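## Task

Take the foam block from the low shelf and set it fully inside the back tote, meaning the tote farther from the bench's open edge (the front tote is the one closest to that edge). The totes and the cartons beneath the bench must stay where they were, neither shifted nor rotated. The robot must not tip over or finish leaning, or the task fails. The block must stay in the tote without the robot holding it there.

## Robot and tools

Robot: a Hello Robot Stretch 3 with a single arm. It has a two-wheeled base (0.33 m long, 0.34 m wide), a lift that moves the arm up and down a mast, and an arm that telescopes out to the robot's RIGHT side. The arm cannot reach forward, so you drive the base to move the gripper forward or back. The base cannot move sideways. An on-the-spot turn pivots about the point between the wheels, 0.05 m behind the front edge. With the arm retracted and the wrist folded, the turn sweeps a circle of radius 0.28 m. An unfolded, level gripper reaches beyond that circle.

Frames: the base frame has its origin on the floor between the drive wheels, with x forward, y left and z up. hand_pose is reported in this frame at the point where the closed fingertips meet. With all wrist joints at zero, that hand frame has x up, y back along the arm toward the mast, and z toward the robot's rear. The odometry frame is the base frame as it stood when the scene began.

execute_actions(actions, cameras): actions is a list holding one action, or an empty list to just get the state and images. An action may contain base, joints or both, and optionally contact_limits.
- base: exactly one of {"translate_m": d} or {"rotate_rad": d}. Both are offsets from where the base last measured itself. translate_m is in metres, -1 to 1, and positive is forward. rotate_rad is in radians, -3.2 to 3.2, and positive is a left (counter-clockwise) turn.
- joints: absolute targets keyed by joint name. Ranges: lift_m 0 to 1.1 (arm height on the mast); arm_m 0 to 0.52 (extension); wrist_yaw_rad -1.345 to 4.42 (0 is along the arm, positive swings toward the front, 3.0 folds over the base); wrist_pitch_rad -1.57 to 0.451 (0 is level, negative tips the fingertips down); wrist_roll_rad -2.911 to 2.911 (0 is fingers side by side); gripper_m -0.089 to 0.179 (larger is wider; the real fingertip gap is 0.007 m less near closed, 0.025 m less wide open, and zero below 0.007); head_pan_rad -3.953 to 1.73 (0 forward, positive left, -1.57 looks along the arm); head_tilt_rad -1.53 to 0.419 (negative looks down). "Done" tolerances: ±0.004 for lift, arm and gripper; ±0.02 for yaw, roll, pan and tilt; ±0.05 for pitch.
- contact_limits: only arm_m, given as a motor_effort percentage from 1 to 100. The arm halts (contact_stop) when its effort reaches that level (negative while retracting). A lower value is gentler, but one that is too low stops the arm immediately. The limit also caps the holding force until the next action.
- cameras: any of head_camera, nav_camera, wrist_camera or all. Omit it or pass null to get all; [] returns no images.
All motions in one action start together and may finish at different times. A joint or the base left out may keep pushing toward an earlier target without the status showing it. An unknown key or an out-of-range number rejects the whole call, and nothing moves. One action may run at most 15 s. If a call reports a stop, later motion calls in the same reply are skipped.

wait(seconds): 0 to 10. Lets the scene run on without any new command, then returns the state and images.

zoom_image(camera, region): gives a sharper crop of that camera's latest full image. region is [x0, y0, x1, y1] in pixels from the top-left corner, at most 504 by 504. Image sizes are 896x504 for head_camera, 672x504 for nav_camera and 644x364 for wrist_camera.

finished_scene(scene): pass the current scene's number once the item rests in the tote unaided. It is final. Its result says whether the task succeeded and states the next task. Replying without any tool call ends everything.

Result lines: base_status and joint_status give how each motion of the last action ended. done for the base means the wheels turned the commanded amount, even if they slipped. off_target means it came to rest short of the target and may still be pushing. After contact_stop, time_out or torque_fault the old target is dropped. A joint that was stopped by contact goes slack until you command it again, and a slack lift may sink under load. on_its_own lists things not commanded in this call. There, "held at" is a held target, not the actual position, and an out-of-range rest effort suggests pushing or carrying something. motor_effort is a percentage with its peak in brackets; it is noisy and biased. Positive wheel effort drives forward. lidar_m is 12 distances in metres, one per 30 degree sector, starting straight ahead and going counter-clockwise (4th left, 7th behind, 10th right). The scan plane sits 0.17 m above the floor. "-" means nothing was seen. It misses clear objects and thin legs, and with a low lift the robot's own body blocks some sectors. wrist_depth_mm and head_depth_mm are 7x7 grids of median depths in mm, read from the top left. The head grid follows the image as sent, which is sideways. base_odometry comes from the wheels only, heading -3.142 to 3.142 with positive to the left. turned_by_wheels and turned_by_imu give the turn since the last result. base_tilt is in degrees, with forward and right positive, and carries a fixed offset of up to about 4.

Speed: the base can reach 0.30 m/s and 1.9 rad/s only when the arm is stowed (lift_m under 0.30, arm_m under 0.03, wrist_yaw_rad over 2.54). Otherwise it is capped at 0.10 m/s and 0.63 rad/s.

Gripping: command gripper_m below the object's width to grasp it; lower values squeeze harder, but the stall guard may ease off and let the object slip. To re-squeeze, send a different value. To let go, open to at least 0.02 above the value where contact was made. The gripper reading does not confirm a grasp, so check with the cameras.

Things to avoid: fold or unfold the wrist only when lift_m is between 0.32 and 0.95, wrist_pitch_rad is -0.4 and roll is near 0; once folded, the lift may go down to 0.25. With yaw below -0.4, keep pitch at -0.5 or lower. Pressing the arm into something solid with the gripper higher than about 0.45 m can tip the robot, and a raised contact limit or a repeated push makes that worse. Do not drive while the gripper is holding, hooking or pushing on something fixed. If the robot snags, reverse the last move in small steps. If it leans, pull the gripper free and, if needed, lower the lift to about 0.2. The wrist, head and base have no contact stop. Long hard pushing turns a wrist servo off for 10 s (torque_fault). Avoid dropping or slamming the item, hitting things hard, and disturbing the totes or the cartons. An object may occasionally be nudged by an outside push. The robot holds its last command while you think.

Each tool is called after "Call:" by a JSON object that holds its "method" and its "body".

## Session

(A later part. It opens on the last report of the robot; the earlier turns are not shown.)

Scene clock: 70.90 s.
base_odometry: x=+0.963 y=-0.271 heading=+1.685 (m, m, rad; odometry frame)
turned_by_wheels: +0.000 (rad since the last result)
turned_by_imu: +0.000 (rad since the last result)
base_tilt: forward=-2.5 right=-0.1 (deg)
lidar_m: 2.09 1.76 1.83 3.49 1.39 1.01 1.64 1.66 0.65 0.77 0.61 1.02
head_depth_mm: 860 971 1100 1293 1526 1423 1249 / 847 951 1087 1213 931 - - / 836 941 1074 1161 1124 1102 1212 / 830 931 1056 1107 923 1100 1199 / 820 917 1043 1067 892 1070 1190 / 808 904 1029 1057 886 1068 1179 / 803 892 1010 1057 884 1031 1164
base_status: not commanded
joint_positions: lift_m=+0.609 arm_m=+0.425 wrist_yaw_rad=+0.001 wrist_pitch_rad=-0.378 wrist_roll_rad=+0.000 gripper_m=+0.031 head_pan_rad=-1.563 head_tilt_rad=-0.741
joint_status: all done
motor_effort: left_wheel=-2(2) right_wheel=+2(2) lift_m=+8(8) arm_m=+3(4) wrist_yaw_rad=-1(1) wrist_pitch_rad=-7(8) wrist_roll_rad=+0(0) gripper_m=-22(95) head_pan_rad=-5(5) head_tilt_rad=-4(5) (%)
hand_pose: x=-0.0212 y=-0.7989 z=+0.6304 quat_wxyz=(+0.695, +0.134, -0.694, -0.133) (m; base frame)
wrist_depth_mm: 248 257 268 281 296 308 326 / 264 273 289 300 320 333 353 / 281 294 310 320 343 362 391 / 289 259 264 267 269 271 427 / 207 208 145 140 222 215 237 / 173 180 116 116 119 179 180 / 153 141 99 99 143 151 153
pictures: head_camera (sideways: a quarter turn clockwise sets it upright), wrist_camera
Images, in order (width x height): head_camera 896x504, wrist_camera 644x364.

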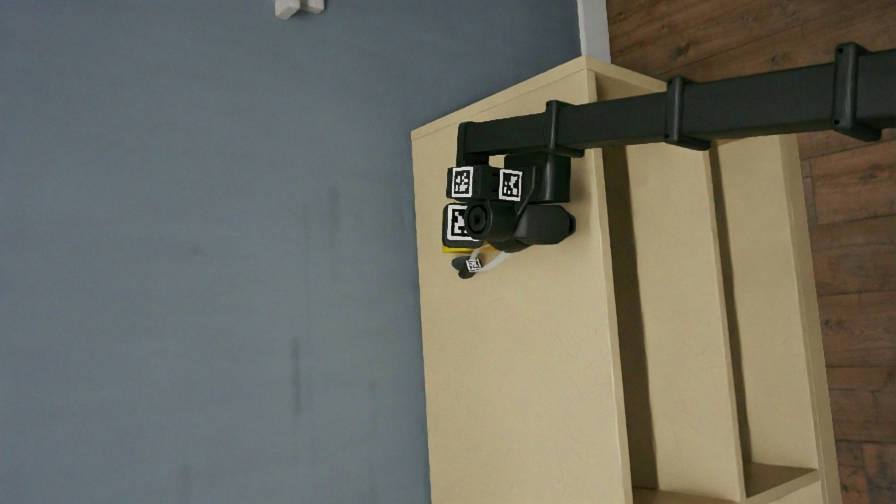

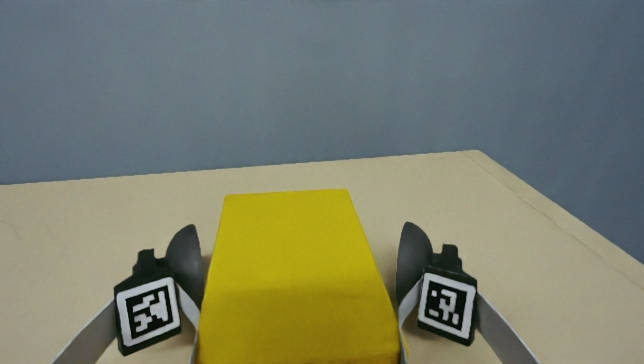

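Call:
{"method": "execute_actions", "body": {"actions": [{"joints": {"lift_m": 0.68, "wrist_pitch_rad": -0.4}}], "cameras": ["head_camera", "wrist_camera"]}}

Scene clock: 73.07 s.
base_odometry: x=+0.963 y=-0.271 heading=+1.685 (m, m, rad; odometry frame)
turned_by_wheels: +0.000 (rad since the last result)
turned_by_imu: +0.000 (rad since the last result)
base_tilt: forward=-2.5 right=+0.0 (deg)
lidar_m: 2.09 1.76 1.82 3.47 1.39 1.01 1.65 1.66 0.65 0.77 0.61 1.02
head_depth_mm: 856 970 1104 1296 1519 1422 1244 / 846 952 1091 1237 907 1151 1200 / 838 939 1069 - 912 1108 1214 / 830 928 1056 1069 922 1099 1204 / 817 915 1041 1061 892 1069 1191 / 807 902 1028 1062 891 1065 1182 / 799 895 1011 1049 882 1034 1154
base_status: not commanded
joint_positions: lift_m=+0.679 arm_m=+0.425 wrist_yaw_rad=+0.001 wrist_pitch_rad=-0.415 wrist_roll_rad=+0.000 gripper_m=+0.037 head_pan_rad=-1.563 head_tilt_rad=-0.741
joint_status: all done
on_its_own: gripper_m is held at +0.036, not at your +0.030, by its stall guard, which is not easing now
motor_effort: left_wheel=-2(2) right_wheel=+2(2) lift_m=+26(27) arm_m=+2(3) wrist_yaw_rad=-1(2) wrist_pitch_rad=+5(7) wrist_roll_rad=+0(0) gripper_m=-19(21) head_pan_rad=-4(5) head_tilt_rad=-5(5) (%)
hand_pose: x=-0.0212 y=-0.7945 z=+0.6928 quat_wxyz=(+0.692, +0.146, -0.692, -0.146) (m; base frame)
wrist_depth_mm: 250 258 271 283 295 310 330 / 264 274 288 305 322 339 362 / 286 301 315 331 349 372 395 / 309 323 337 348 378 411 438 / 322 297 147 142 316 441 496 / 250 259 116 116 119 257 563 / 218 204 99 99 207 221 234
pictures: head_camera (sideways: a quarter turn clockwise sets it upright), wrist_camera
Images, in order (width x height): head_camera 896x504, wrist_camera 644x364.

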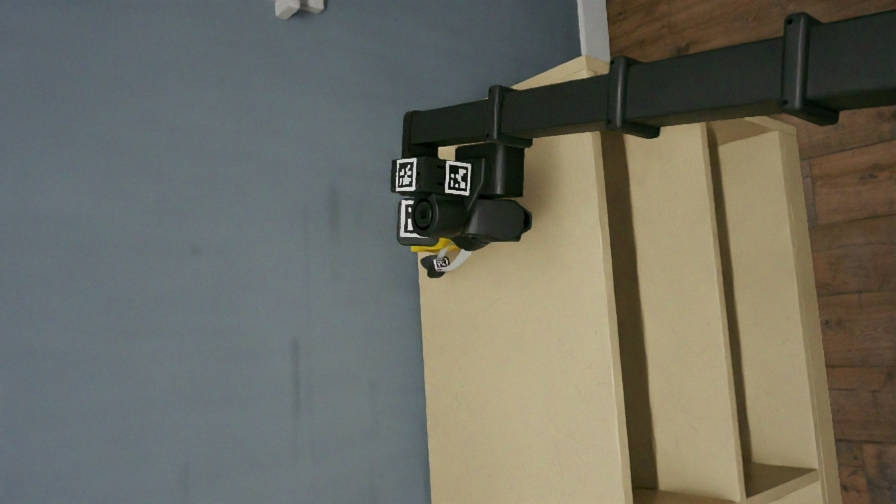

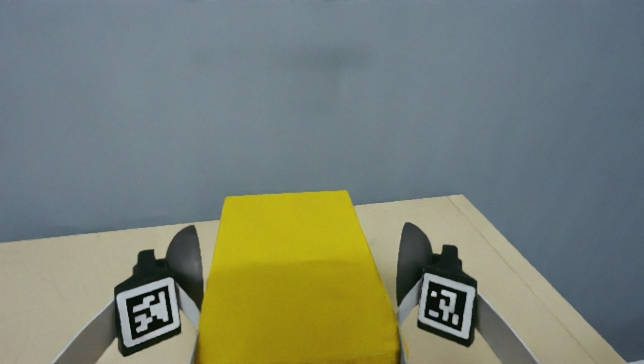

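Call:
{"method": "execute_actions", "body": {"actions": [{"base": {"translate_m": -0.42}, "joints": {"arm_m": 0.0, "lift_m": 1.05, "head_pan_rad": -3.3, "head_tilt_rad": -0.5}}]}}

Scene clock: 89.77 s.
base_odometry: x=+1.010 y=-0.689 heading=+1.685 (m, m, rad; odometry frame)
turned_by_wheels: +0.000 (rad since the last result)
turned_by_imu: -0.001 (rad since the last result)
base_tilt: forward=-2.5 right=+0.0 (deg)
lidar_m: 2.50 2.09 2.35 3.43 0.69 0.81 1.23 1.24 1.14 0.81 0.63 0.92
head_depth_mm: 1200 1292 - - - - 1265 / 1168 1250 - - - - - / 1133 1215 - - - - - / 1104 1178 - - - - - / 1072 1149 - - - - - / 1043 1131 1208 - - - - / 1015 1096 1170 - - - -
base_status: done
joint_positions: lift_m=+1.049 arm_m=+0.001 wrist_yaw_rad=+0.001 wrist_pitch_rad=-0.416 wrist_roll_rad=+0.000 gripper_m=+0.037 head_pan_rad=-3.293 head_tilt_rad=-0.507
joint_status: all done
joint sent to its limit — the command would take arm_m past its lower limit, so that joint was sent only as far as its limit.
on_its_own: gripper_m is held at +0.036, not at your +0.030, by its stall guard, which is not easing now
motor_effort: left_wheel=-2(6) right_wheel=+2(1) lift_m=+26(25) arm_m=-3(3) wrist_yaw_rad=-2(1) wrist_pitch_rad=+6(6) wrist_roll_rad=+0(0) gripper_m=-19(19) head_pan_rad=-5(58) head_tilt_rad=+4(22) (%)
hand_pose: x=-0.0212 y=-0.3710 z=+1.0626 quat_wxyz=(+0.692, +0.147, -0.691, -0.146) (m; base frame)
wrist_depth_mm: 646 660 693 724 749 814 853 / 688 701 761 771 822 882 917 / 735 758 821 834 877 914 - / 799 835 873 905 - - - / 819 822 147 141 - - - / 712 728 116 116 119 - - / 612 592 99 100 - - -
pictures: head_camera (sideways: a quarter turn clockwise sets it upright), nav_camera (sideways: a quarter turn counterclockwise sets it upright), wrist_camera
Images, in order (width x height): head_camera 896x504, nav_camera 672x504, wrist_camera 644x364.

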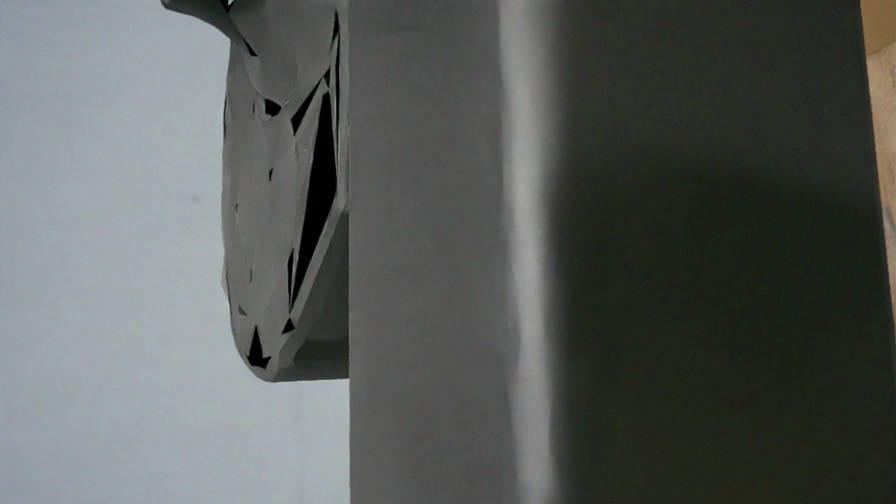

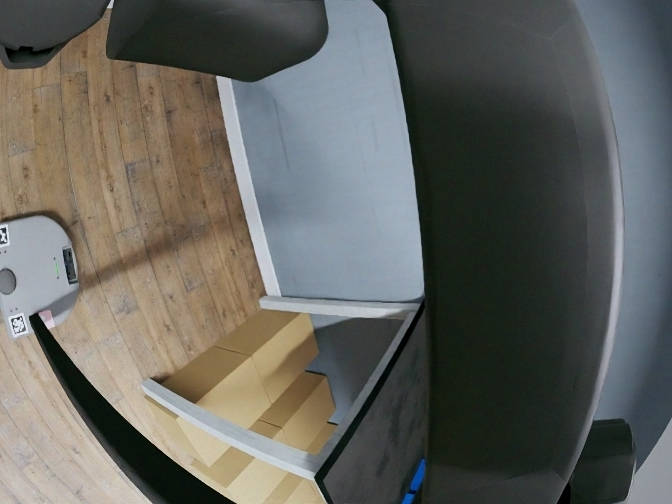

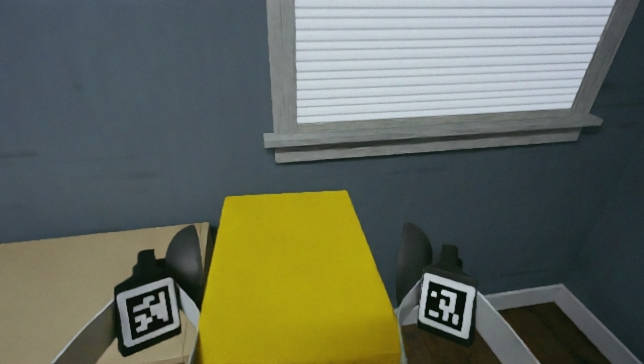

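Call:
{"method": "execute_actions", "body": {"actions": [{"base": {"rotate_rad": -1.405}, "joints": {"head_pan_rad": -2.75, "head_tilt_rad": -0.45}}], "cameras": ["head_camera", "nav_camera"]}}

Scene clock: 93.90 s.
base_odometry: x=+1.010 y=-0.689 heading=+0.280 (m, m, rad; odometry frame)
turned_by_wheels: -1.405 (rad since the last result)
turned_by_imu: -1.401 (rad since the last result)
base_tilt: forward=-2.5 right=-0.1 (deg)
lidar_m: 0.63 0.96 0.92 2.50 2.37 2.70 1.25 0.69 0.93 1.24 1.28 1.07
head_depth_mm: 3277 3436 3683 3816 - - - / 3346 3587 2029 - - - - / 3425 3645 1410 - - - - / 2734 2966 1469 - - - - / 2261 2407 1517 - - - - / 1910 2017 1606 - - - 1153 / 1653 1755 1734 - - - 1226
base_status: done
joint_positions: lift_m=+1.049 arm_m=+0.001 wrist_yaw_rad=+0.001 wrist_pitch_rad=-0.416 wrist_roll_rad=+0.000 gripper_m=+0.037 head_pan_rad=-2.757 head_tilt_rad=-0.458
joint_status: all done
on_its_own: gripper_m is held at +0.036, not at your +0.030, by its stall guard, which is not easing now
motor_effort: left_wheel=+3(7) right_wheel=-3(5) lift_m=+26(26) arm_m=-3(4) wrist_yaw_rad=-2(2) wrist_pitch_rad=+6(6) wrist_roll_rad=+0(0) gripper_m=-20(19) head_pan_rad=+6(49) head_tilt_rad=+3(10) (%)
hand_pose: x=-0.0212 y=-0.3710 z=+1.0626 quat_wxyz=(+0.692, +0.147, -0.691, -0.146) (m; base frame)
wrist_depth_mm: 871 896 885 871 911 921 908 / 946 960 980 952 950 953 969 / - - - - - - 720 / - - - - - - - / - - 147 142 - - - / - - 116 117 119 - - / - - 99 99 - - -
pictures: head_camera (sideways: a quarter turn clockwise sets it upright), nav_camera (sideways: a quarter turn counterclockwise sets it upright)
Images, in order (width x height): head_camera 896x504, nav_camera 672x504.

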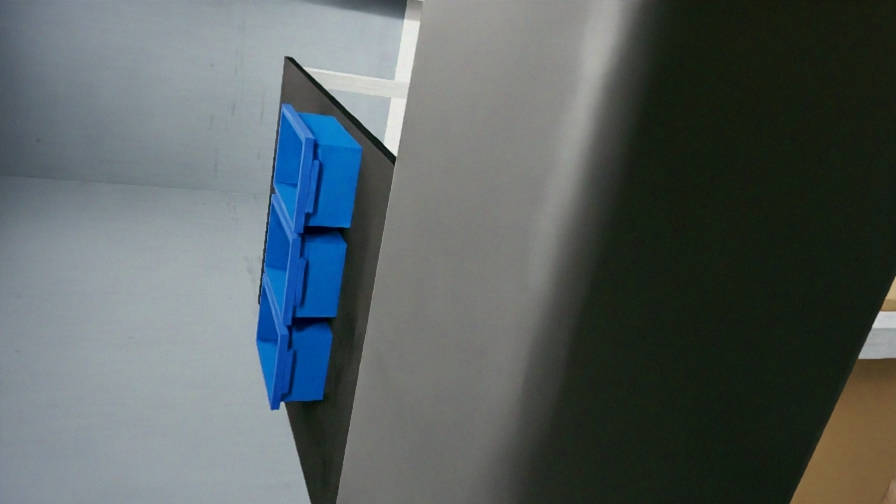

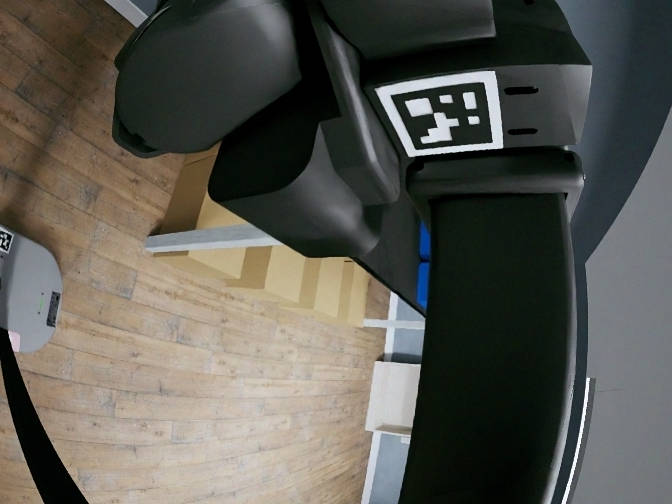

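Call:
{"method": "execute_actions", "body": {"actions": [{"base": {"translate_m": -0.75}, "joints": {"head_pan_rad": -2.2, "head_tilt_rad": -0.75}}], "cameras": ["head_camera", "nav_camera"]}}

Scene clock: 109.50 s.
base_odometry: x=+0.290 y=-0.896 heading=+0.280 (m, m, rad; odometry frame)
turned_by_wheels: +0.000 (rad since the last result)
turned_by_imu: -0.002 (rad since the last result)
base_tilt: forward=-2.4 right=-0.2 (deg)
lidar_m: 1.38 1.53 2.51 1.89 1.96 2.71 1.32 0.49 0.33 0.32 0.33 1.74
head_depth_mm: - - - - 1356 1362 1228 / - - - 595 1444 1144 1202 / - - - 633 - 1115 1134 / - - - - - 1137 1185 / - - - - - 1344 973 / - - - - - 1059 951 / - - - - - - 930
base_status: done
joint_positions: lift_m=+1.049 arm_m=+0.001 wrist_yaw_rad=+0.001 wrist_pitch_rad=-0.416 wrist_roll_rad=+0.000 gripper_m=+0.037 head_pan_rad=-2.207 head_tilt_rad=-0.740
joint_status: all done
on_its_own: gripper_m is held at +0.036, not at your +0.030, by its stall guard, which is not easing now
motor_effort: left_wheel=+4(4) right_wheel=-3(6) lift_m=+26(26) arm_m=-3(3) wrist_yaw_rad=-2(1) wrist_pitch_rad=+6(6) wrist_roll_rad=+0(0) gripper_m=-20(19) head_pan_rad=+5(50) head_tilt_rad=-4(26) (%)
hand_pose: x=-0.0212 y=-0.3710 z=+1.0626 quat_wxyz=(+0.692, +0.147, -0.691, -0.146) (m; base frame)
wrist_depth_mm: 885 890 876 885 895 897 937 / 949 945 933 929 957 967 856 / - - 676 652 658 660 656 / - - 498 496 502 517 510 / - - 147 141 423 407 418 / - - 116 117 119 341 345 / - 275 99 99 276 295 299
pictures: head_camera (sideways: a quarter turn clockwise sets it upright), nav_camera (sideways: a quarter turn counterclockwise sets it upright)
Images, in order (width x height): head_camera 896x504, nav_camera 672x504.

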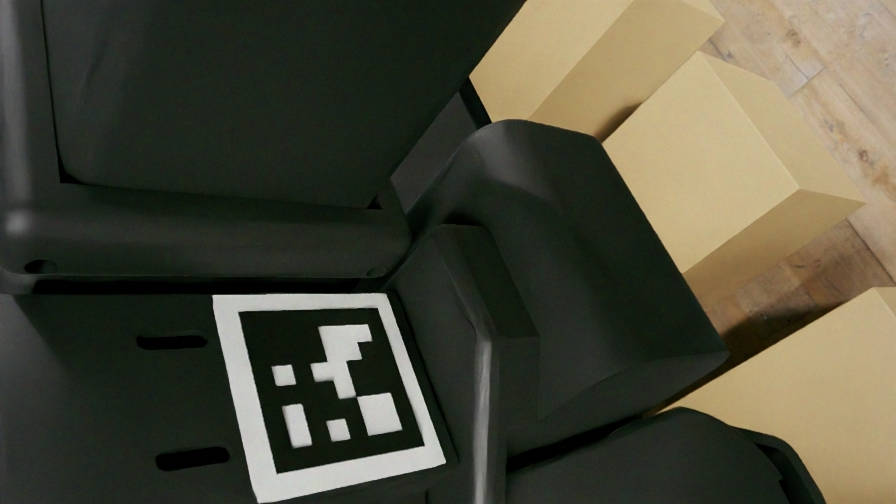

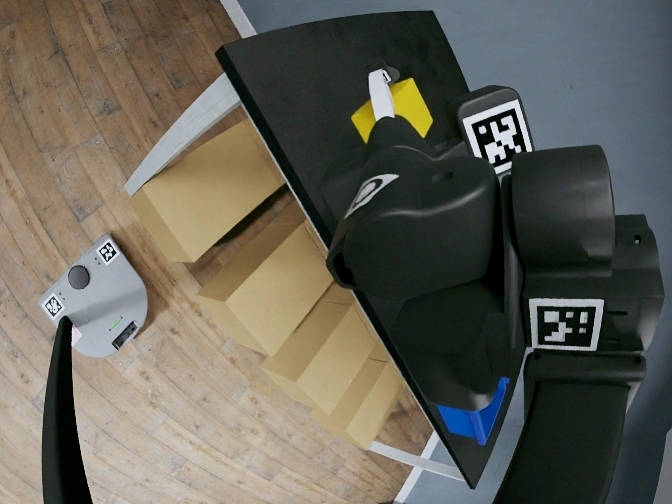

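Call:
{"method": "execute_actions", "body": {"actions": [{"base": {"translate_m": -0.75}, "joints": {"head_pan_rad": -1.57, "head_tilt_rad": -0.6}}]}}

Scene clock: 119.30 s.
base_odometry: x=-0.431 y=-1.104 heading=+0.280 (m, m, rad; odometry frame)
turned_by_wheels: +0.000 (rad since the last result)
turned_by_imu: -0.002 (rad since the last result)
base_tilt: forward=-2.5 right=-0.2 (deg)
lidar_m: 2.48 2.22 1.96 1.89 1.96 2.04 1.92 0.46 0.33 0.33 0.33 0.45
head_depth_mm: 1051 1153 1219 - - - - / 1055 1152 1206 - - - - / 1055 1156 921 - - - - / 1057 1156 755 378 - 447 1287 / 1058 1147 755 556 416 443 1100 / 1060 1158 787 560 417 445 1021 / 1059 1166 995 529 420 446 1014
base_status: done
joint_positions: lift_m=+1.049 arm_m=+0.001 wrist_yaw_rad=+0.001 wrist_pitch_rad=-0.416 wrist_roll_rad=+0.000 gripper_m=+0.037 head_pan_rad=-1.577 head_tilt_rad=-0.606
joint_status: all done
on_its_own: gripper_m is held at +0.036, not at your +0.030, by its stall guard, which is not easing now
motor_effort: left_wheel=+3(4) right_wheel=-2(6) lift_m=+25(26) arm_m=-3(3) wrist_yaw_rad=-1(1) wrist_pitch_rad=+6(6) wrist_roll_rad=+0(0) gripper_m=-19(20) head_pan_rad=+5(52) head_tilt_rad=+3(17) (%)
hand_pose: x=-0.0212 y=-0.3710 z=+1.0626 quat_wxyz=(+0.692, +0.147, -0.691, -0.146) (m; base frame)
wrist_depth_mm: 894 895 917 901 905 924 922 / 903 912 515 666 887 953 950 / 633 428 489 493 464 664 678 / 482 300 300 303 307 508 511 / 233 317 147 141 328 394 407 / 231 289 116 117 119 202 346 / 220 151 99 99 152 163 298
pictures: head_camera (sideways: a quarter turn clockwise sets it upright), nav_camera (sideways: a quarter turn counterclockwise sets it upright), wrist_camera
Images, in order (width x height): head_camera 896x504, nav_camera 672x504, wrist_camera 644x364.

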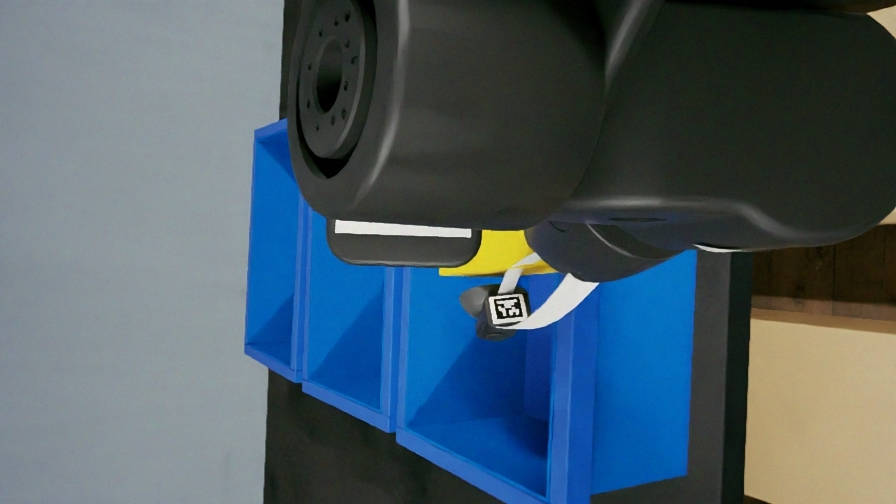

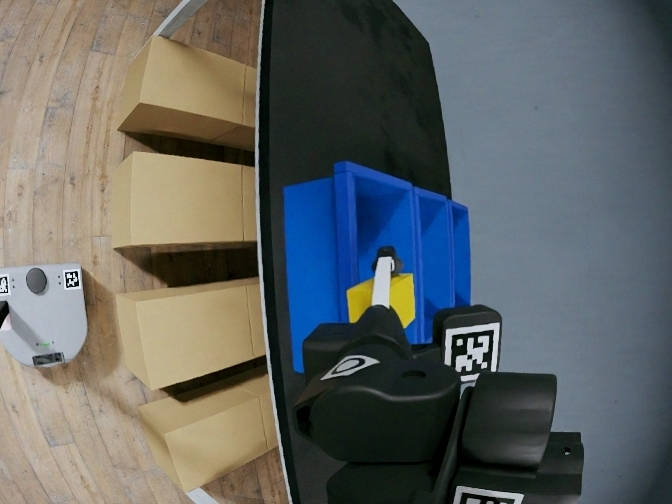

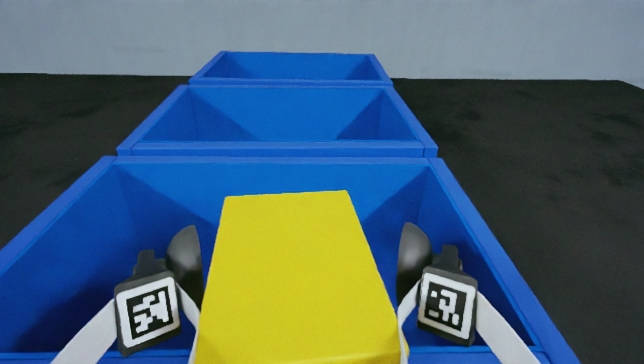

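Call:
{"method": "execute_actions", "body": {"actions": [{"base": {"translate_m": -0.11}, "joints": {"lift_m": 1.1, "wrist_pitch_rad": -0.2}}], "cameras": ["wrist_camera"]}}

Call:
{"method": "execute_actions", "body": {"actions": [{"base": {"rotate_rad": -0.6}}], "cameras": ["nav_camera"]}}

Scene clock: 127.50 s.
base_odometry: x=-0.537 y=-1.134 heading=+0.281 (m, m, rad; odometry frame)
turned_by_wheels: +0.000 (rad since the last result)
turned_by_imu: +0.000 (rad since the last result)
base_tilt: forward=-2.4 right=-0.1 (deg)
lidar_m: 2.24 2.33 1.96 1.89 1.97 1.94 1.82 0.54 0.33 0.32 0.38 0.45
head_depth_mm: - - - - - - 1254 / - - - - - - 1044 / - - - - - 441 1031 / 1047 1158 339 576 415 442 1026 / 1058 1145 921 566 416 443 1297 / 1058 1147 752 567 418 445 1083 / 1063 1158 741 568 420 446 1012
base_status: done
joint_positions: lift_m=+1.098 arm_m=+0.001 wrist_yaw_rad=+0.001 wrist_pitch_rad=-0.227 wrist_roll_rad=+0.000 gripper_m=+0.037 head_pan_rad=-1.577 head_tilt_rad=-0.606
joint_status: all done
joint sent to its limit — the command would take lift_m past its upper limit, so that joint was sent only as far as its limit.
on_its_own: gripper_m is held at +0.036, not at your +0.030, by its stall guard, which is not easing now
motor_effort: left_wheel=+3(3) right_wheel=-2(6) lift_m=+26(28) arm_m=-3(3) wrist_yaw_rad=-1(1) wrist_pitch_rad=+10(10) wrist_roll_rad=+0(0) gripper_m=-20(19) head_pan_rad=+5(4) head_tilt_rad=+3(4) (%)
hand_pose: x=-0.0212 y=-0.3907 z=+1.1559 quat_wxyz=(+0.703, +0.081, -0.702, -0.080) (m; base frame)
wrist_depth_mm: 876 880 893 893 928 906 920 / 919 921 935 961 974 950 965 / 983 988 988 - - - - / 893 835 718 743 949 935 - / 656 521 147 141 715 673 677 / 342 347 116 116 119 531 530 / 324 339 99 99 403 433 435
pictures: wrist_camera
Images, in order (width x height): wrist_camera 644x364.

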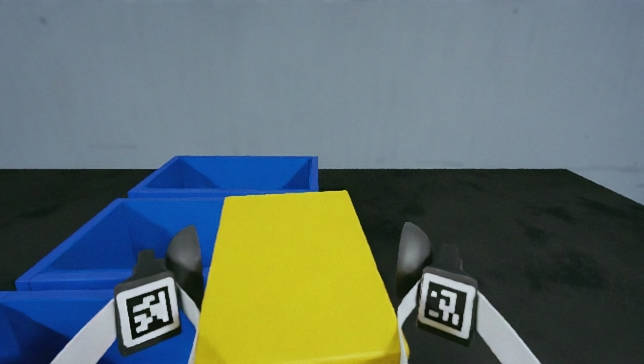

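Scene clock: 129.43 s.
base_odometry: x=-0.537 y=-1.134 heading=-0.319 (m, m, rad; odometry frame)
turned_by_wheels: -0.600 (rad since the last result)
turned_by_imu: -0.598 (rad since the last result)
base_tilt: forward=-2.6 right=-0.2 (deg)
lidar_m: 0.42 0.96 2.33 2.00 1.90 1.93 1.93 1.82 0.54 0.34 0.32 0.38
head_depth_mm: - - - - - - 1118 / - - - - - - 1037 / - - - - - 1159 1058 / 1254 1362 339 664 556 1189 1216 / 1203 1320 1159 714 554 1248 1266 / 1139 1237 1008 713 550 472 1017 / 1080 1172 1003 707 547 446 1018
base_status: done
joint_positions: lift_m=+1.098 arm_m=+0.001 wrist_yaw_rad=+0.001 wrist_pitch_rad=-0.227 wrist_roll_rad=+0.000 gripper_m=+0.037 head_pan_rad=-1.577 head_tilt_rad=-0.606
joint_status: not commanded
on_its_own: gripper_m is held at +0.036, not at your +0.030, by its stall guard, which is not easing now
motor_effort: left_wheel=+3(8) right_wheel=-3(5) lift_m=+26(25) arm_m=-4(3) wrist_yaw_rad=-2(1) wrist_pitch_rad=+10(10) wrist_roll_rad=+0(0) gripper_m=-19(19) head_pan_rad=+5(4) head_tilt_rad=+3(3) (%)
hand_pose: x=-0.0212 y=-0.3907 z=+1.1559 quat_wxyz=(+0.703, +0.081, -0.702, -0.080) (m; base frame)
wrist_depth_mm: 777 875 - - - - - / 801 913 - - - - - / 823 937 - - - - - / 838 892 895 914 - - - / 647 665 147 141 705 - - / 513 543 116 116 119 523 - / 424 400 99 99 404 461 -
pictures: nav_camera (sideways: a quarter turn counterclockwise sets it upright)
Images, in order (width x height): nav_camera 672x504.

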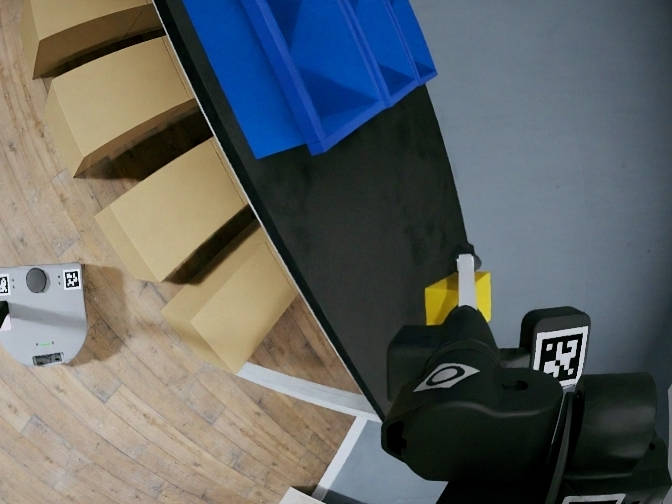

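Call:
{"method": "execute_actions", "body": {"actions": [{"base": {"translate_m": 0.175}}], "cameras": []}}

Call:
{"method": "execute_actions", "body": {"actions": [{"base": {"rotate_rad": 0.6}}]}}

Scene clock: 133.10 s.
base_odometry: x=-0.371 y=-1.189 heading=-0.319 (m, m, rad; odometry frame)
turned_by_wheels: +0.000 (rad since the last result)
turned_by_imu: +0.000 (rad since the last result)
base_tilt: forward=-2.5 right=-0.2 (deg)
lidar_m: 0.29 0.66 2.22 2.78 1.99 2.03 2.11 1.96 0.35 0.25 0.32 0.23
head_depth_mm: - - - - - - 1041 / - - - - - - 1105 / - - - - - 431 1233 / 1155 1258 339 664 547 409 961 / 1102 1204 1156 715 420 352 384 / 1043 1132 1013 509 497 332 361 / 983 1073 998 486 479 442 334
base_status: done
joint_positions: lift_m=+1.098 arm_m=+0.001 wrist_yaw_rad=+0.001 wrist_pitch_rad=-0.227 wrist_roll_rad=+0.000 gripper_m=+0.037 head_pan_rad=-1.577 head_tilt_rad=-0.606
joint_status: not commanded
on_its_own: gripper_m is held at +0.036, not at your +0.030, by its stall guard, which is not easing now
motor_effort: left_wheel=+3(7) right_wheel=-2(3) lift_m=+25(25) arm_m=-4(3) wrist_yaw_rad=-1(1) wrist_pitch_rad=+10(9) wrist_roll_rad=+0(0) gripper_m=-20(20) head_pan_rad=+4(5) head_tilt_rad=+3(3) (%)
hand_pose: x=-0.0212 y=-0.3907 z=+1.1559 quat_wxyz=(+0.703, +0.081, -0.702, -0.080) (m; base frame)
wrist_depth_mm: 695 775 900 - - - - / 717 793 948 - - - - / 741 857 - - - - - / 740 840 905 923 931 - - / 530 643 147 142 698 683 - / 388 412 116 117 119 518 527 / 397 401 99 99 403 429 434
pictures: none
No camera images: the call's "cameras" was empty. Leave "cameras" out to get every camera's image.

Scene clock: 135.03 s.
base_odometry: x=-0.371 y=-1.189 heading=+0.281 (m, m, rad; odometry frame)
turned_by_wheels: +0.600 (rad since the last result)
turned_by_imu: +0.598 (rad since the last result)
base_tilt: forward=-2.5 right=-0.2 (deg)
lidar_m: 2.10 2.22 2.05 1.99 2.07 2.10 1.96 0.32 0.25 0.23 0.23 0.31
head_depth_mm: - - - - - - 358 / - - - - - - 359 / - - - - - 303 357 / 957 1063 339 461 497 310 356 / 971 1061 834 491 497 330 355 / 972 1066 1014 489 481 332 358 / 975 1065 996 708 398 324 360
base_status: done
joint_positions: lift_m=+1.098 arm_m=+0.001 wrist_yaw_rad=+0.001 wrist_pitch_rad=-0.227 wrist_roll_rad=+0.000 gripper_m=+0.037 head_pan_rad=-1.577 head_tilt_rad=-0.606
joint_status: not commanded
on_its_own: gripper_m is held at +0.036, not at your +0.030, by its stall guard, which is not easing now
motor_effort: left_wheel=-3(7) right_wheel=+2(5) lift_m=+25(25) arm_m=-3(3) wrist_yaw_rad=-2(1) wrist_pitch_rad=+10(10) wrist_roll_rad=+0(0) gripper_m=-19(19) head_pan_rad=+4(4) head_tilt_rad=+3(3) (%)
hand_pose: x=-0.0212 y=-0.3907 z=+1.1559 quat_wxyz=(+0.703, +0.081, -0.702, -0.080) (m; base frame)
wrist_depth_mm: 805 797 796 829 819 815 828 / 833 820 826 849 831 874 872 / 880 892 865 869 884 934 894 / 907 886 784 630 918 924 966 / 651 668 148 142 464 672 680 / 512 541 116 117 119 524 534 / 428 265 99 99 266 428 429
pictures: head_camera (sideways: a quarter turn clockwise sets it upright), nav_camera (sideways: a quarter turn counterclockwise sets it upright), wrist_camera
Images, in order (width x height): head_camera 896x504, nav_camera 672x504, wrist_camera 644x364.

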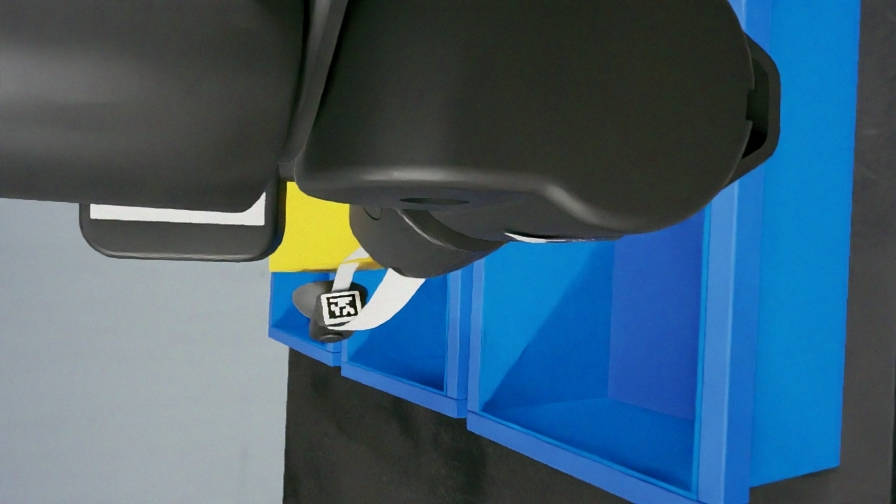

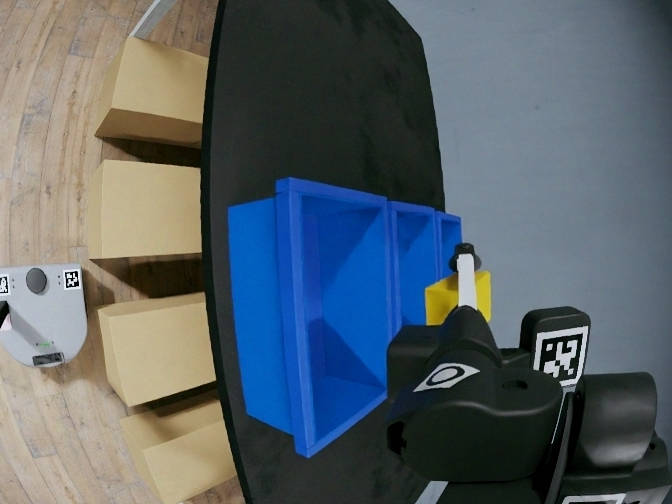

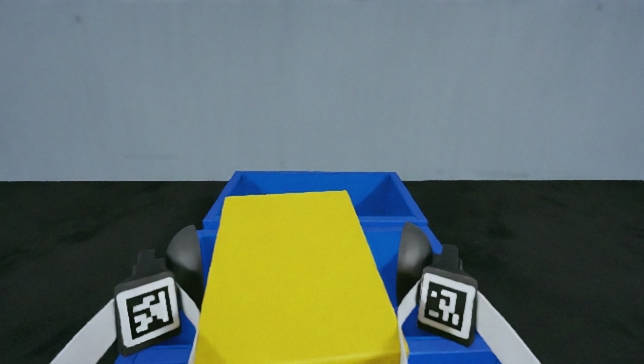

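Call:
{"method": "execute_actions", "body": {"actions": [{"joints": {"arm_m": 0.42, "wrist_pitch_rad": -0.45, "head_tilt_rad": -0.4}}]}}

Scene clock: 140.37 s.
base_odometry: x=-0.371 y=-1.189 heading=+0.281 (m, m, rad; odometry frame)
turned_by_wheels: +0.000 (rad since the last result)
turned_by_imu: +0.000 (rad since the last result)
base_tilt: forward=-2.5 right=+0.0 (deg)
lidar_m: 2.10 2.22 2.05 1.99 2.07 2.11 1.96 0.32 0.25 0.23 0.23 0.31
head_depth_mm: 975 - 1107 1149 554 453 437 / 975 1021 1115 862 657 460 447 / 977 1016 - 857 663 461 445 / 980 1036 1098 858 663 462 443 / 978 1037 1114 861 661 462 441 / 978 1042 1114 1085 558 458 438 / 980 1046 1116 1067 722 409 358
base_status: not commanded
joint_positions: lift_m=+1.098 arm_m=+0.420 wrist_yaw_rad=+0.001 wrist_pitch_rad=-0.465 wrist_roll_rad=+0.000 gripper_m=+0.037 head_pan_rad=-1.577 head_tilt_rad=-0.409
joint_status: all done
on_its_own: gripper_m is held at +0.036, not at your +0.030, by its stall guard, which is not easing now
motor_effort: left_wheel=-2(3) right_wheel=+2(2) lift_m=+25(26) arm_m=+2(3) wrist_yaw_rad=-1(2) wrist_pitch_rad=+5(10) wrist_roll_rad=+0(0) gripper_m=-20(19) head_pan_rad=+5(4) head_tilt_rad=+4(19) (%)
hand_pose: x=-0.0213 y=-0.7829 z=+1.1006 quat_wxyz=(+0.688, +0.164, -0.688, -0.163) (m; base frame)
wrist_depth_mm: 431 433 434 442 440 450 453 / 466 471 474 474 475 487 490 / 513 508 524 522 527 525 536 / 519 526 532 530 542 549 548 / 431 435 147 142 461 450 458 / 368 234 116 117 119 255 388 / 313 274 99 99 307 231 325
pictures: head_camera (sideways: a quarter turn clockwise sets it upright), nav_camera (sideways: a quarter turn counterclockwise sets it upright), wrist_camera
Images, in order (width x height): head_camera 896x504, nav_camera 672x504, wrist_camera 644x364.

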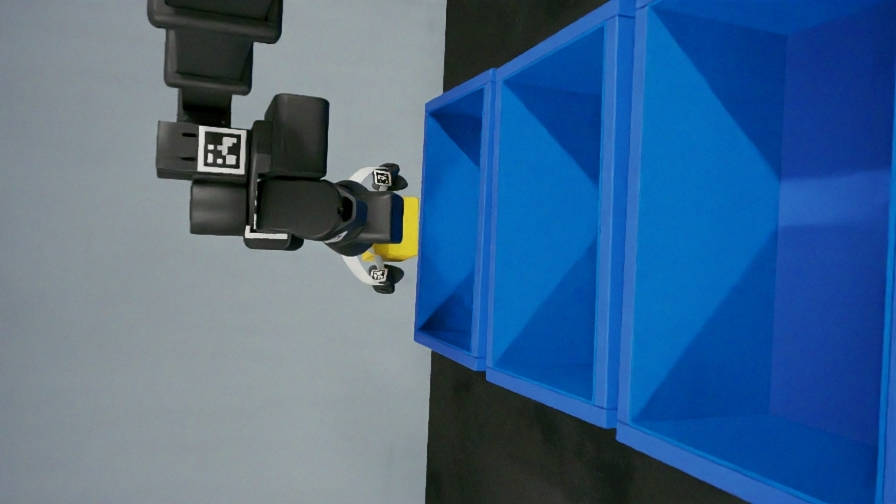

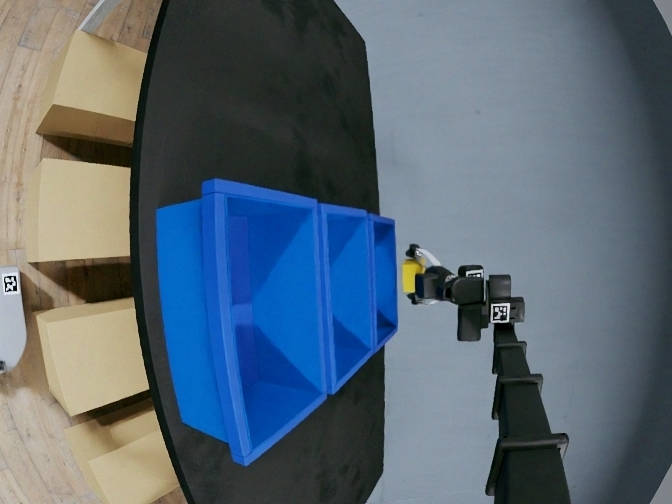

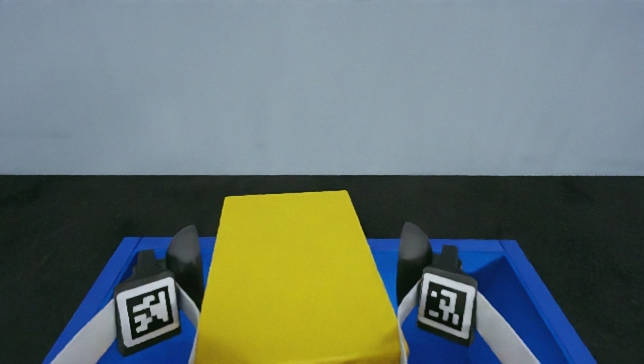

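Call:
{"method": "execute_actions", "body": {"actions": [{"joints": {"wrist_pitch_rad": -1.0}}], "cameras": ["head_camera", "wrist_camera"]}}

Scene clock: 146.40 s.
base_odometry: x=-0.371 y=-1.189 heading=+0.281 (m, m, rad; odometry frame)
turned_by_wheels: +0.000 (rad since the last result)
turned_by_imu: -0.002 (rad since the last result)
base_tilt: forward=-2.6 right=-0.2 (deg)
lidar_m: 2.10 2.23 2.06 1.99 2.07 2.10 1.97 0.32 0.25 0.23 0.23 0.31
head_depth_mm: 977 - 1111 1147 583 456 438 / 984 1017 1124 861 661 461 448 / 980 1022 1127 854 665 463 446 / 980 1037 1103 670 665 464 444 / 980 1044 1114 865 665 464 441 / 981 1042 1111 1089 531 460 439 / 983 1049 1110 1075 726 411 361
base_status: not commanded
joint_positions: lift_m=+1.099 arm_m=+0.420 wrist_yaw_rad=+0.001 wrist_pitch_rad=-0.896 wrist_roll_rad=+0.003 gripper_m=+0.037 head_pan_rad=-1.577 head_tilt_rad=-0.408
joint_status: wrist_pitch_rad off_target (ended at -0.896, target -1.000)
on_its_own: gripper_m is held at +0.036, not at your +0.030, by its stall guard, which is not easing now; wrist_pitch_rad is at rest, and its effort (-37) is outside its rest range (-20 to +32)
motor_effort: left_wheel=-1(3) right_wheel=-1(2) lift_m=+18(25) arm_m=+2(2) wrist_yaw_rad=-1(1) wrist_pitch_rad=-37(37) wrist_roll_rad=-1(2) gripper_m=-20(19) head_pan_rad=+5(4) head_tilt_rad=+4(4) (%)
hand_pose: x=-0.0215 y=-0.7061 z=+1.0224 quat_wxyz=(+0.637, +0.306, -0.638, -0.307) (m; base frame)
wrist_depth_mm: 408 234 423 430 435 445 448 / 360 240 254 253 254 238 396 / 196 258 280 138 307 248 353 / 180 260 124 124 313 250 195 / 186 244 112 114 290 248 178 / 185 215 103 104 105 232 169 / 137 143 96 96 137 143 143
pictures: head_camera (sideways: a quarter turn clockwise sets it upright), wrist_camera
Images, in order (width x height): head_camera 896x504, wrist_camera 644x364.

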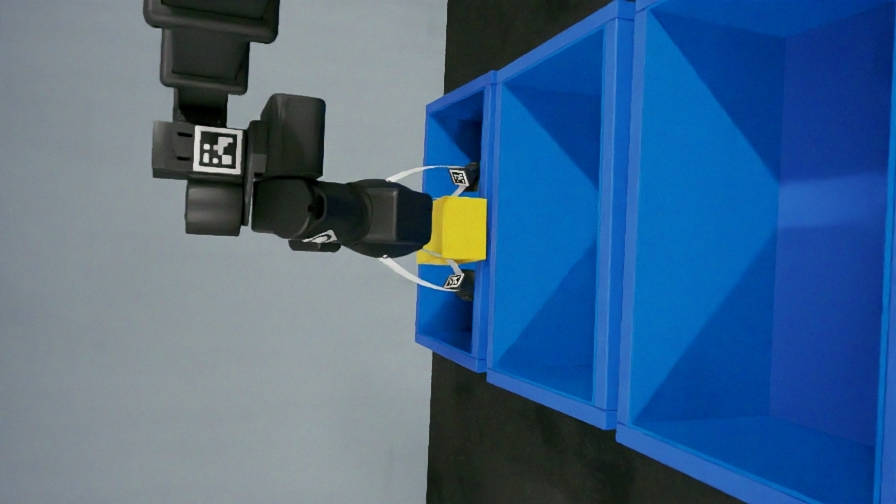

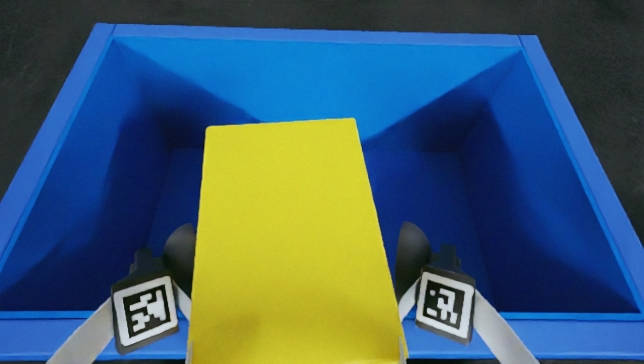

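Call:
{"method": "execute_actions", "body": {"actions": [{"joints": {"wrist_pitch_rad": -0.65}}], "cameras": ["head_camera", "wrist_camera"]}}

Scene clock: 150.57 s.
base_odometry: x=-0.371 y=-1.189 heading=+0.281 (m, m, rad; odometry frame)
turned_by_wheels: +0.000 (rad since the last result)
turned_by_imu: +0.000 (rad since the last result)
base_tilt: forward=-2.5 right=-0.1 (deg)
lidar_m: 2.10 2.22 2.06 1.99 2.07 2.10 1.96 0.32 0.25 0.23 0.23 0.31
head_depth_mm: 975 - 1108 1147 584 453 438 / 977 1016 1119 862 655 459 448 / 974 1020 - 860 663 460 446 / 977 1037 1096 688 662 461 444 / 979 1037 1113 865 662 462 442 / 978 1042 1114 1085 532 457 439 / 981 1037 1111 1076 729 410 360
base_status: not commanded
joint_positions: lift_m=+1.099 arm_m=+0.420 wrist_yaw_rad=+0.001 wrist_pitch_rad=-0.671 wrist_roll_rad=+0.003 gripper_m=+0.037 head_pan_rad=-1.577 head_tilt_rad=-0.407
joint_status: all done
on_its_own: gripper_m is held at +0.036, not at your +0.030, by its stall guard, which is not easing now
motor_effort: left_wheel=+0(2) right_wheel=+0(5) lift_m=+18(18) arm_m=+1(2) wrist_yaw_rad=-2(2) wrist_pitch_rad=+8(38) wrist_roll_rad=-1(1) gripper_m=-19(20) head_pan_rad=+5(5) head_tilt_rad=+4(4) (%)
hand_pose: x=-0.0213 y=-0.7504 z=+1.0592 quat_wxyz=(+0.667, +0.233, -0.668, -0.233) (m; base frame)
wrist_depth_mm: 464 466 467 471 476 479 487 / 503 506 506 517 517 536 529 / 437 445 453 456 458 462 467 / 378 251 145 142 269 254 404 / 323 249 125 123 308 248 347 / 187 225 108 109 110 232 196 / 180 260 97 98 185 226 173
pictures: head_camera (sideways: a quarter turn clockwise sets it upright), wrist_camera
Images, in order (width x height): head_camera 896x504, wrist_camera 644x364.

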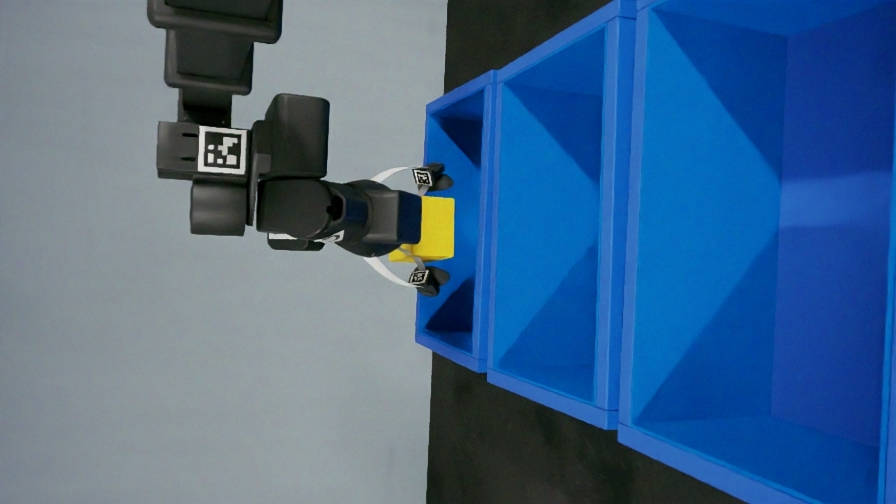

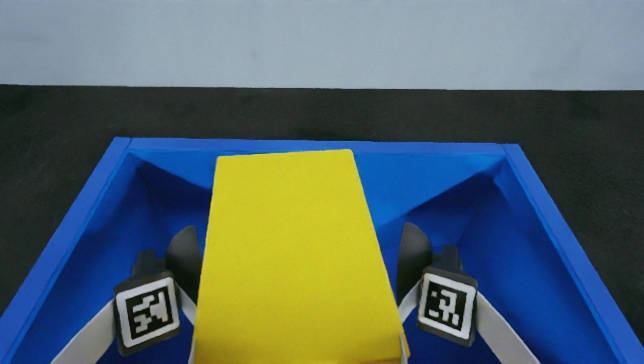

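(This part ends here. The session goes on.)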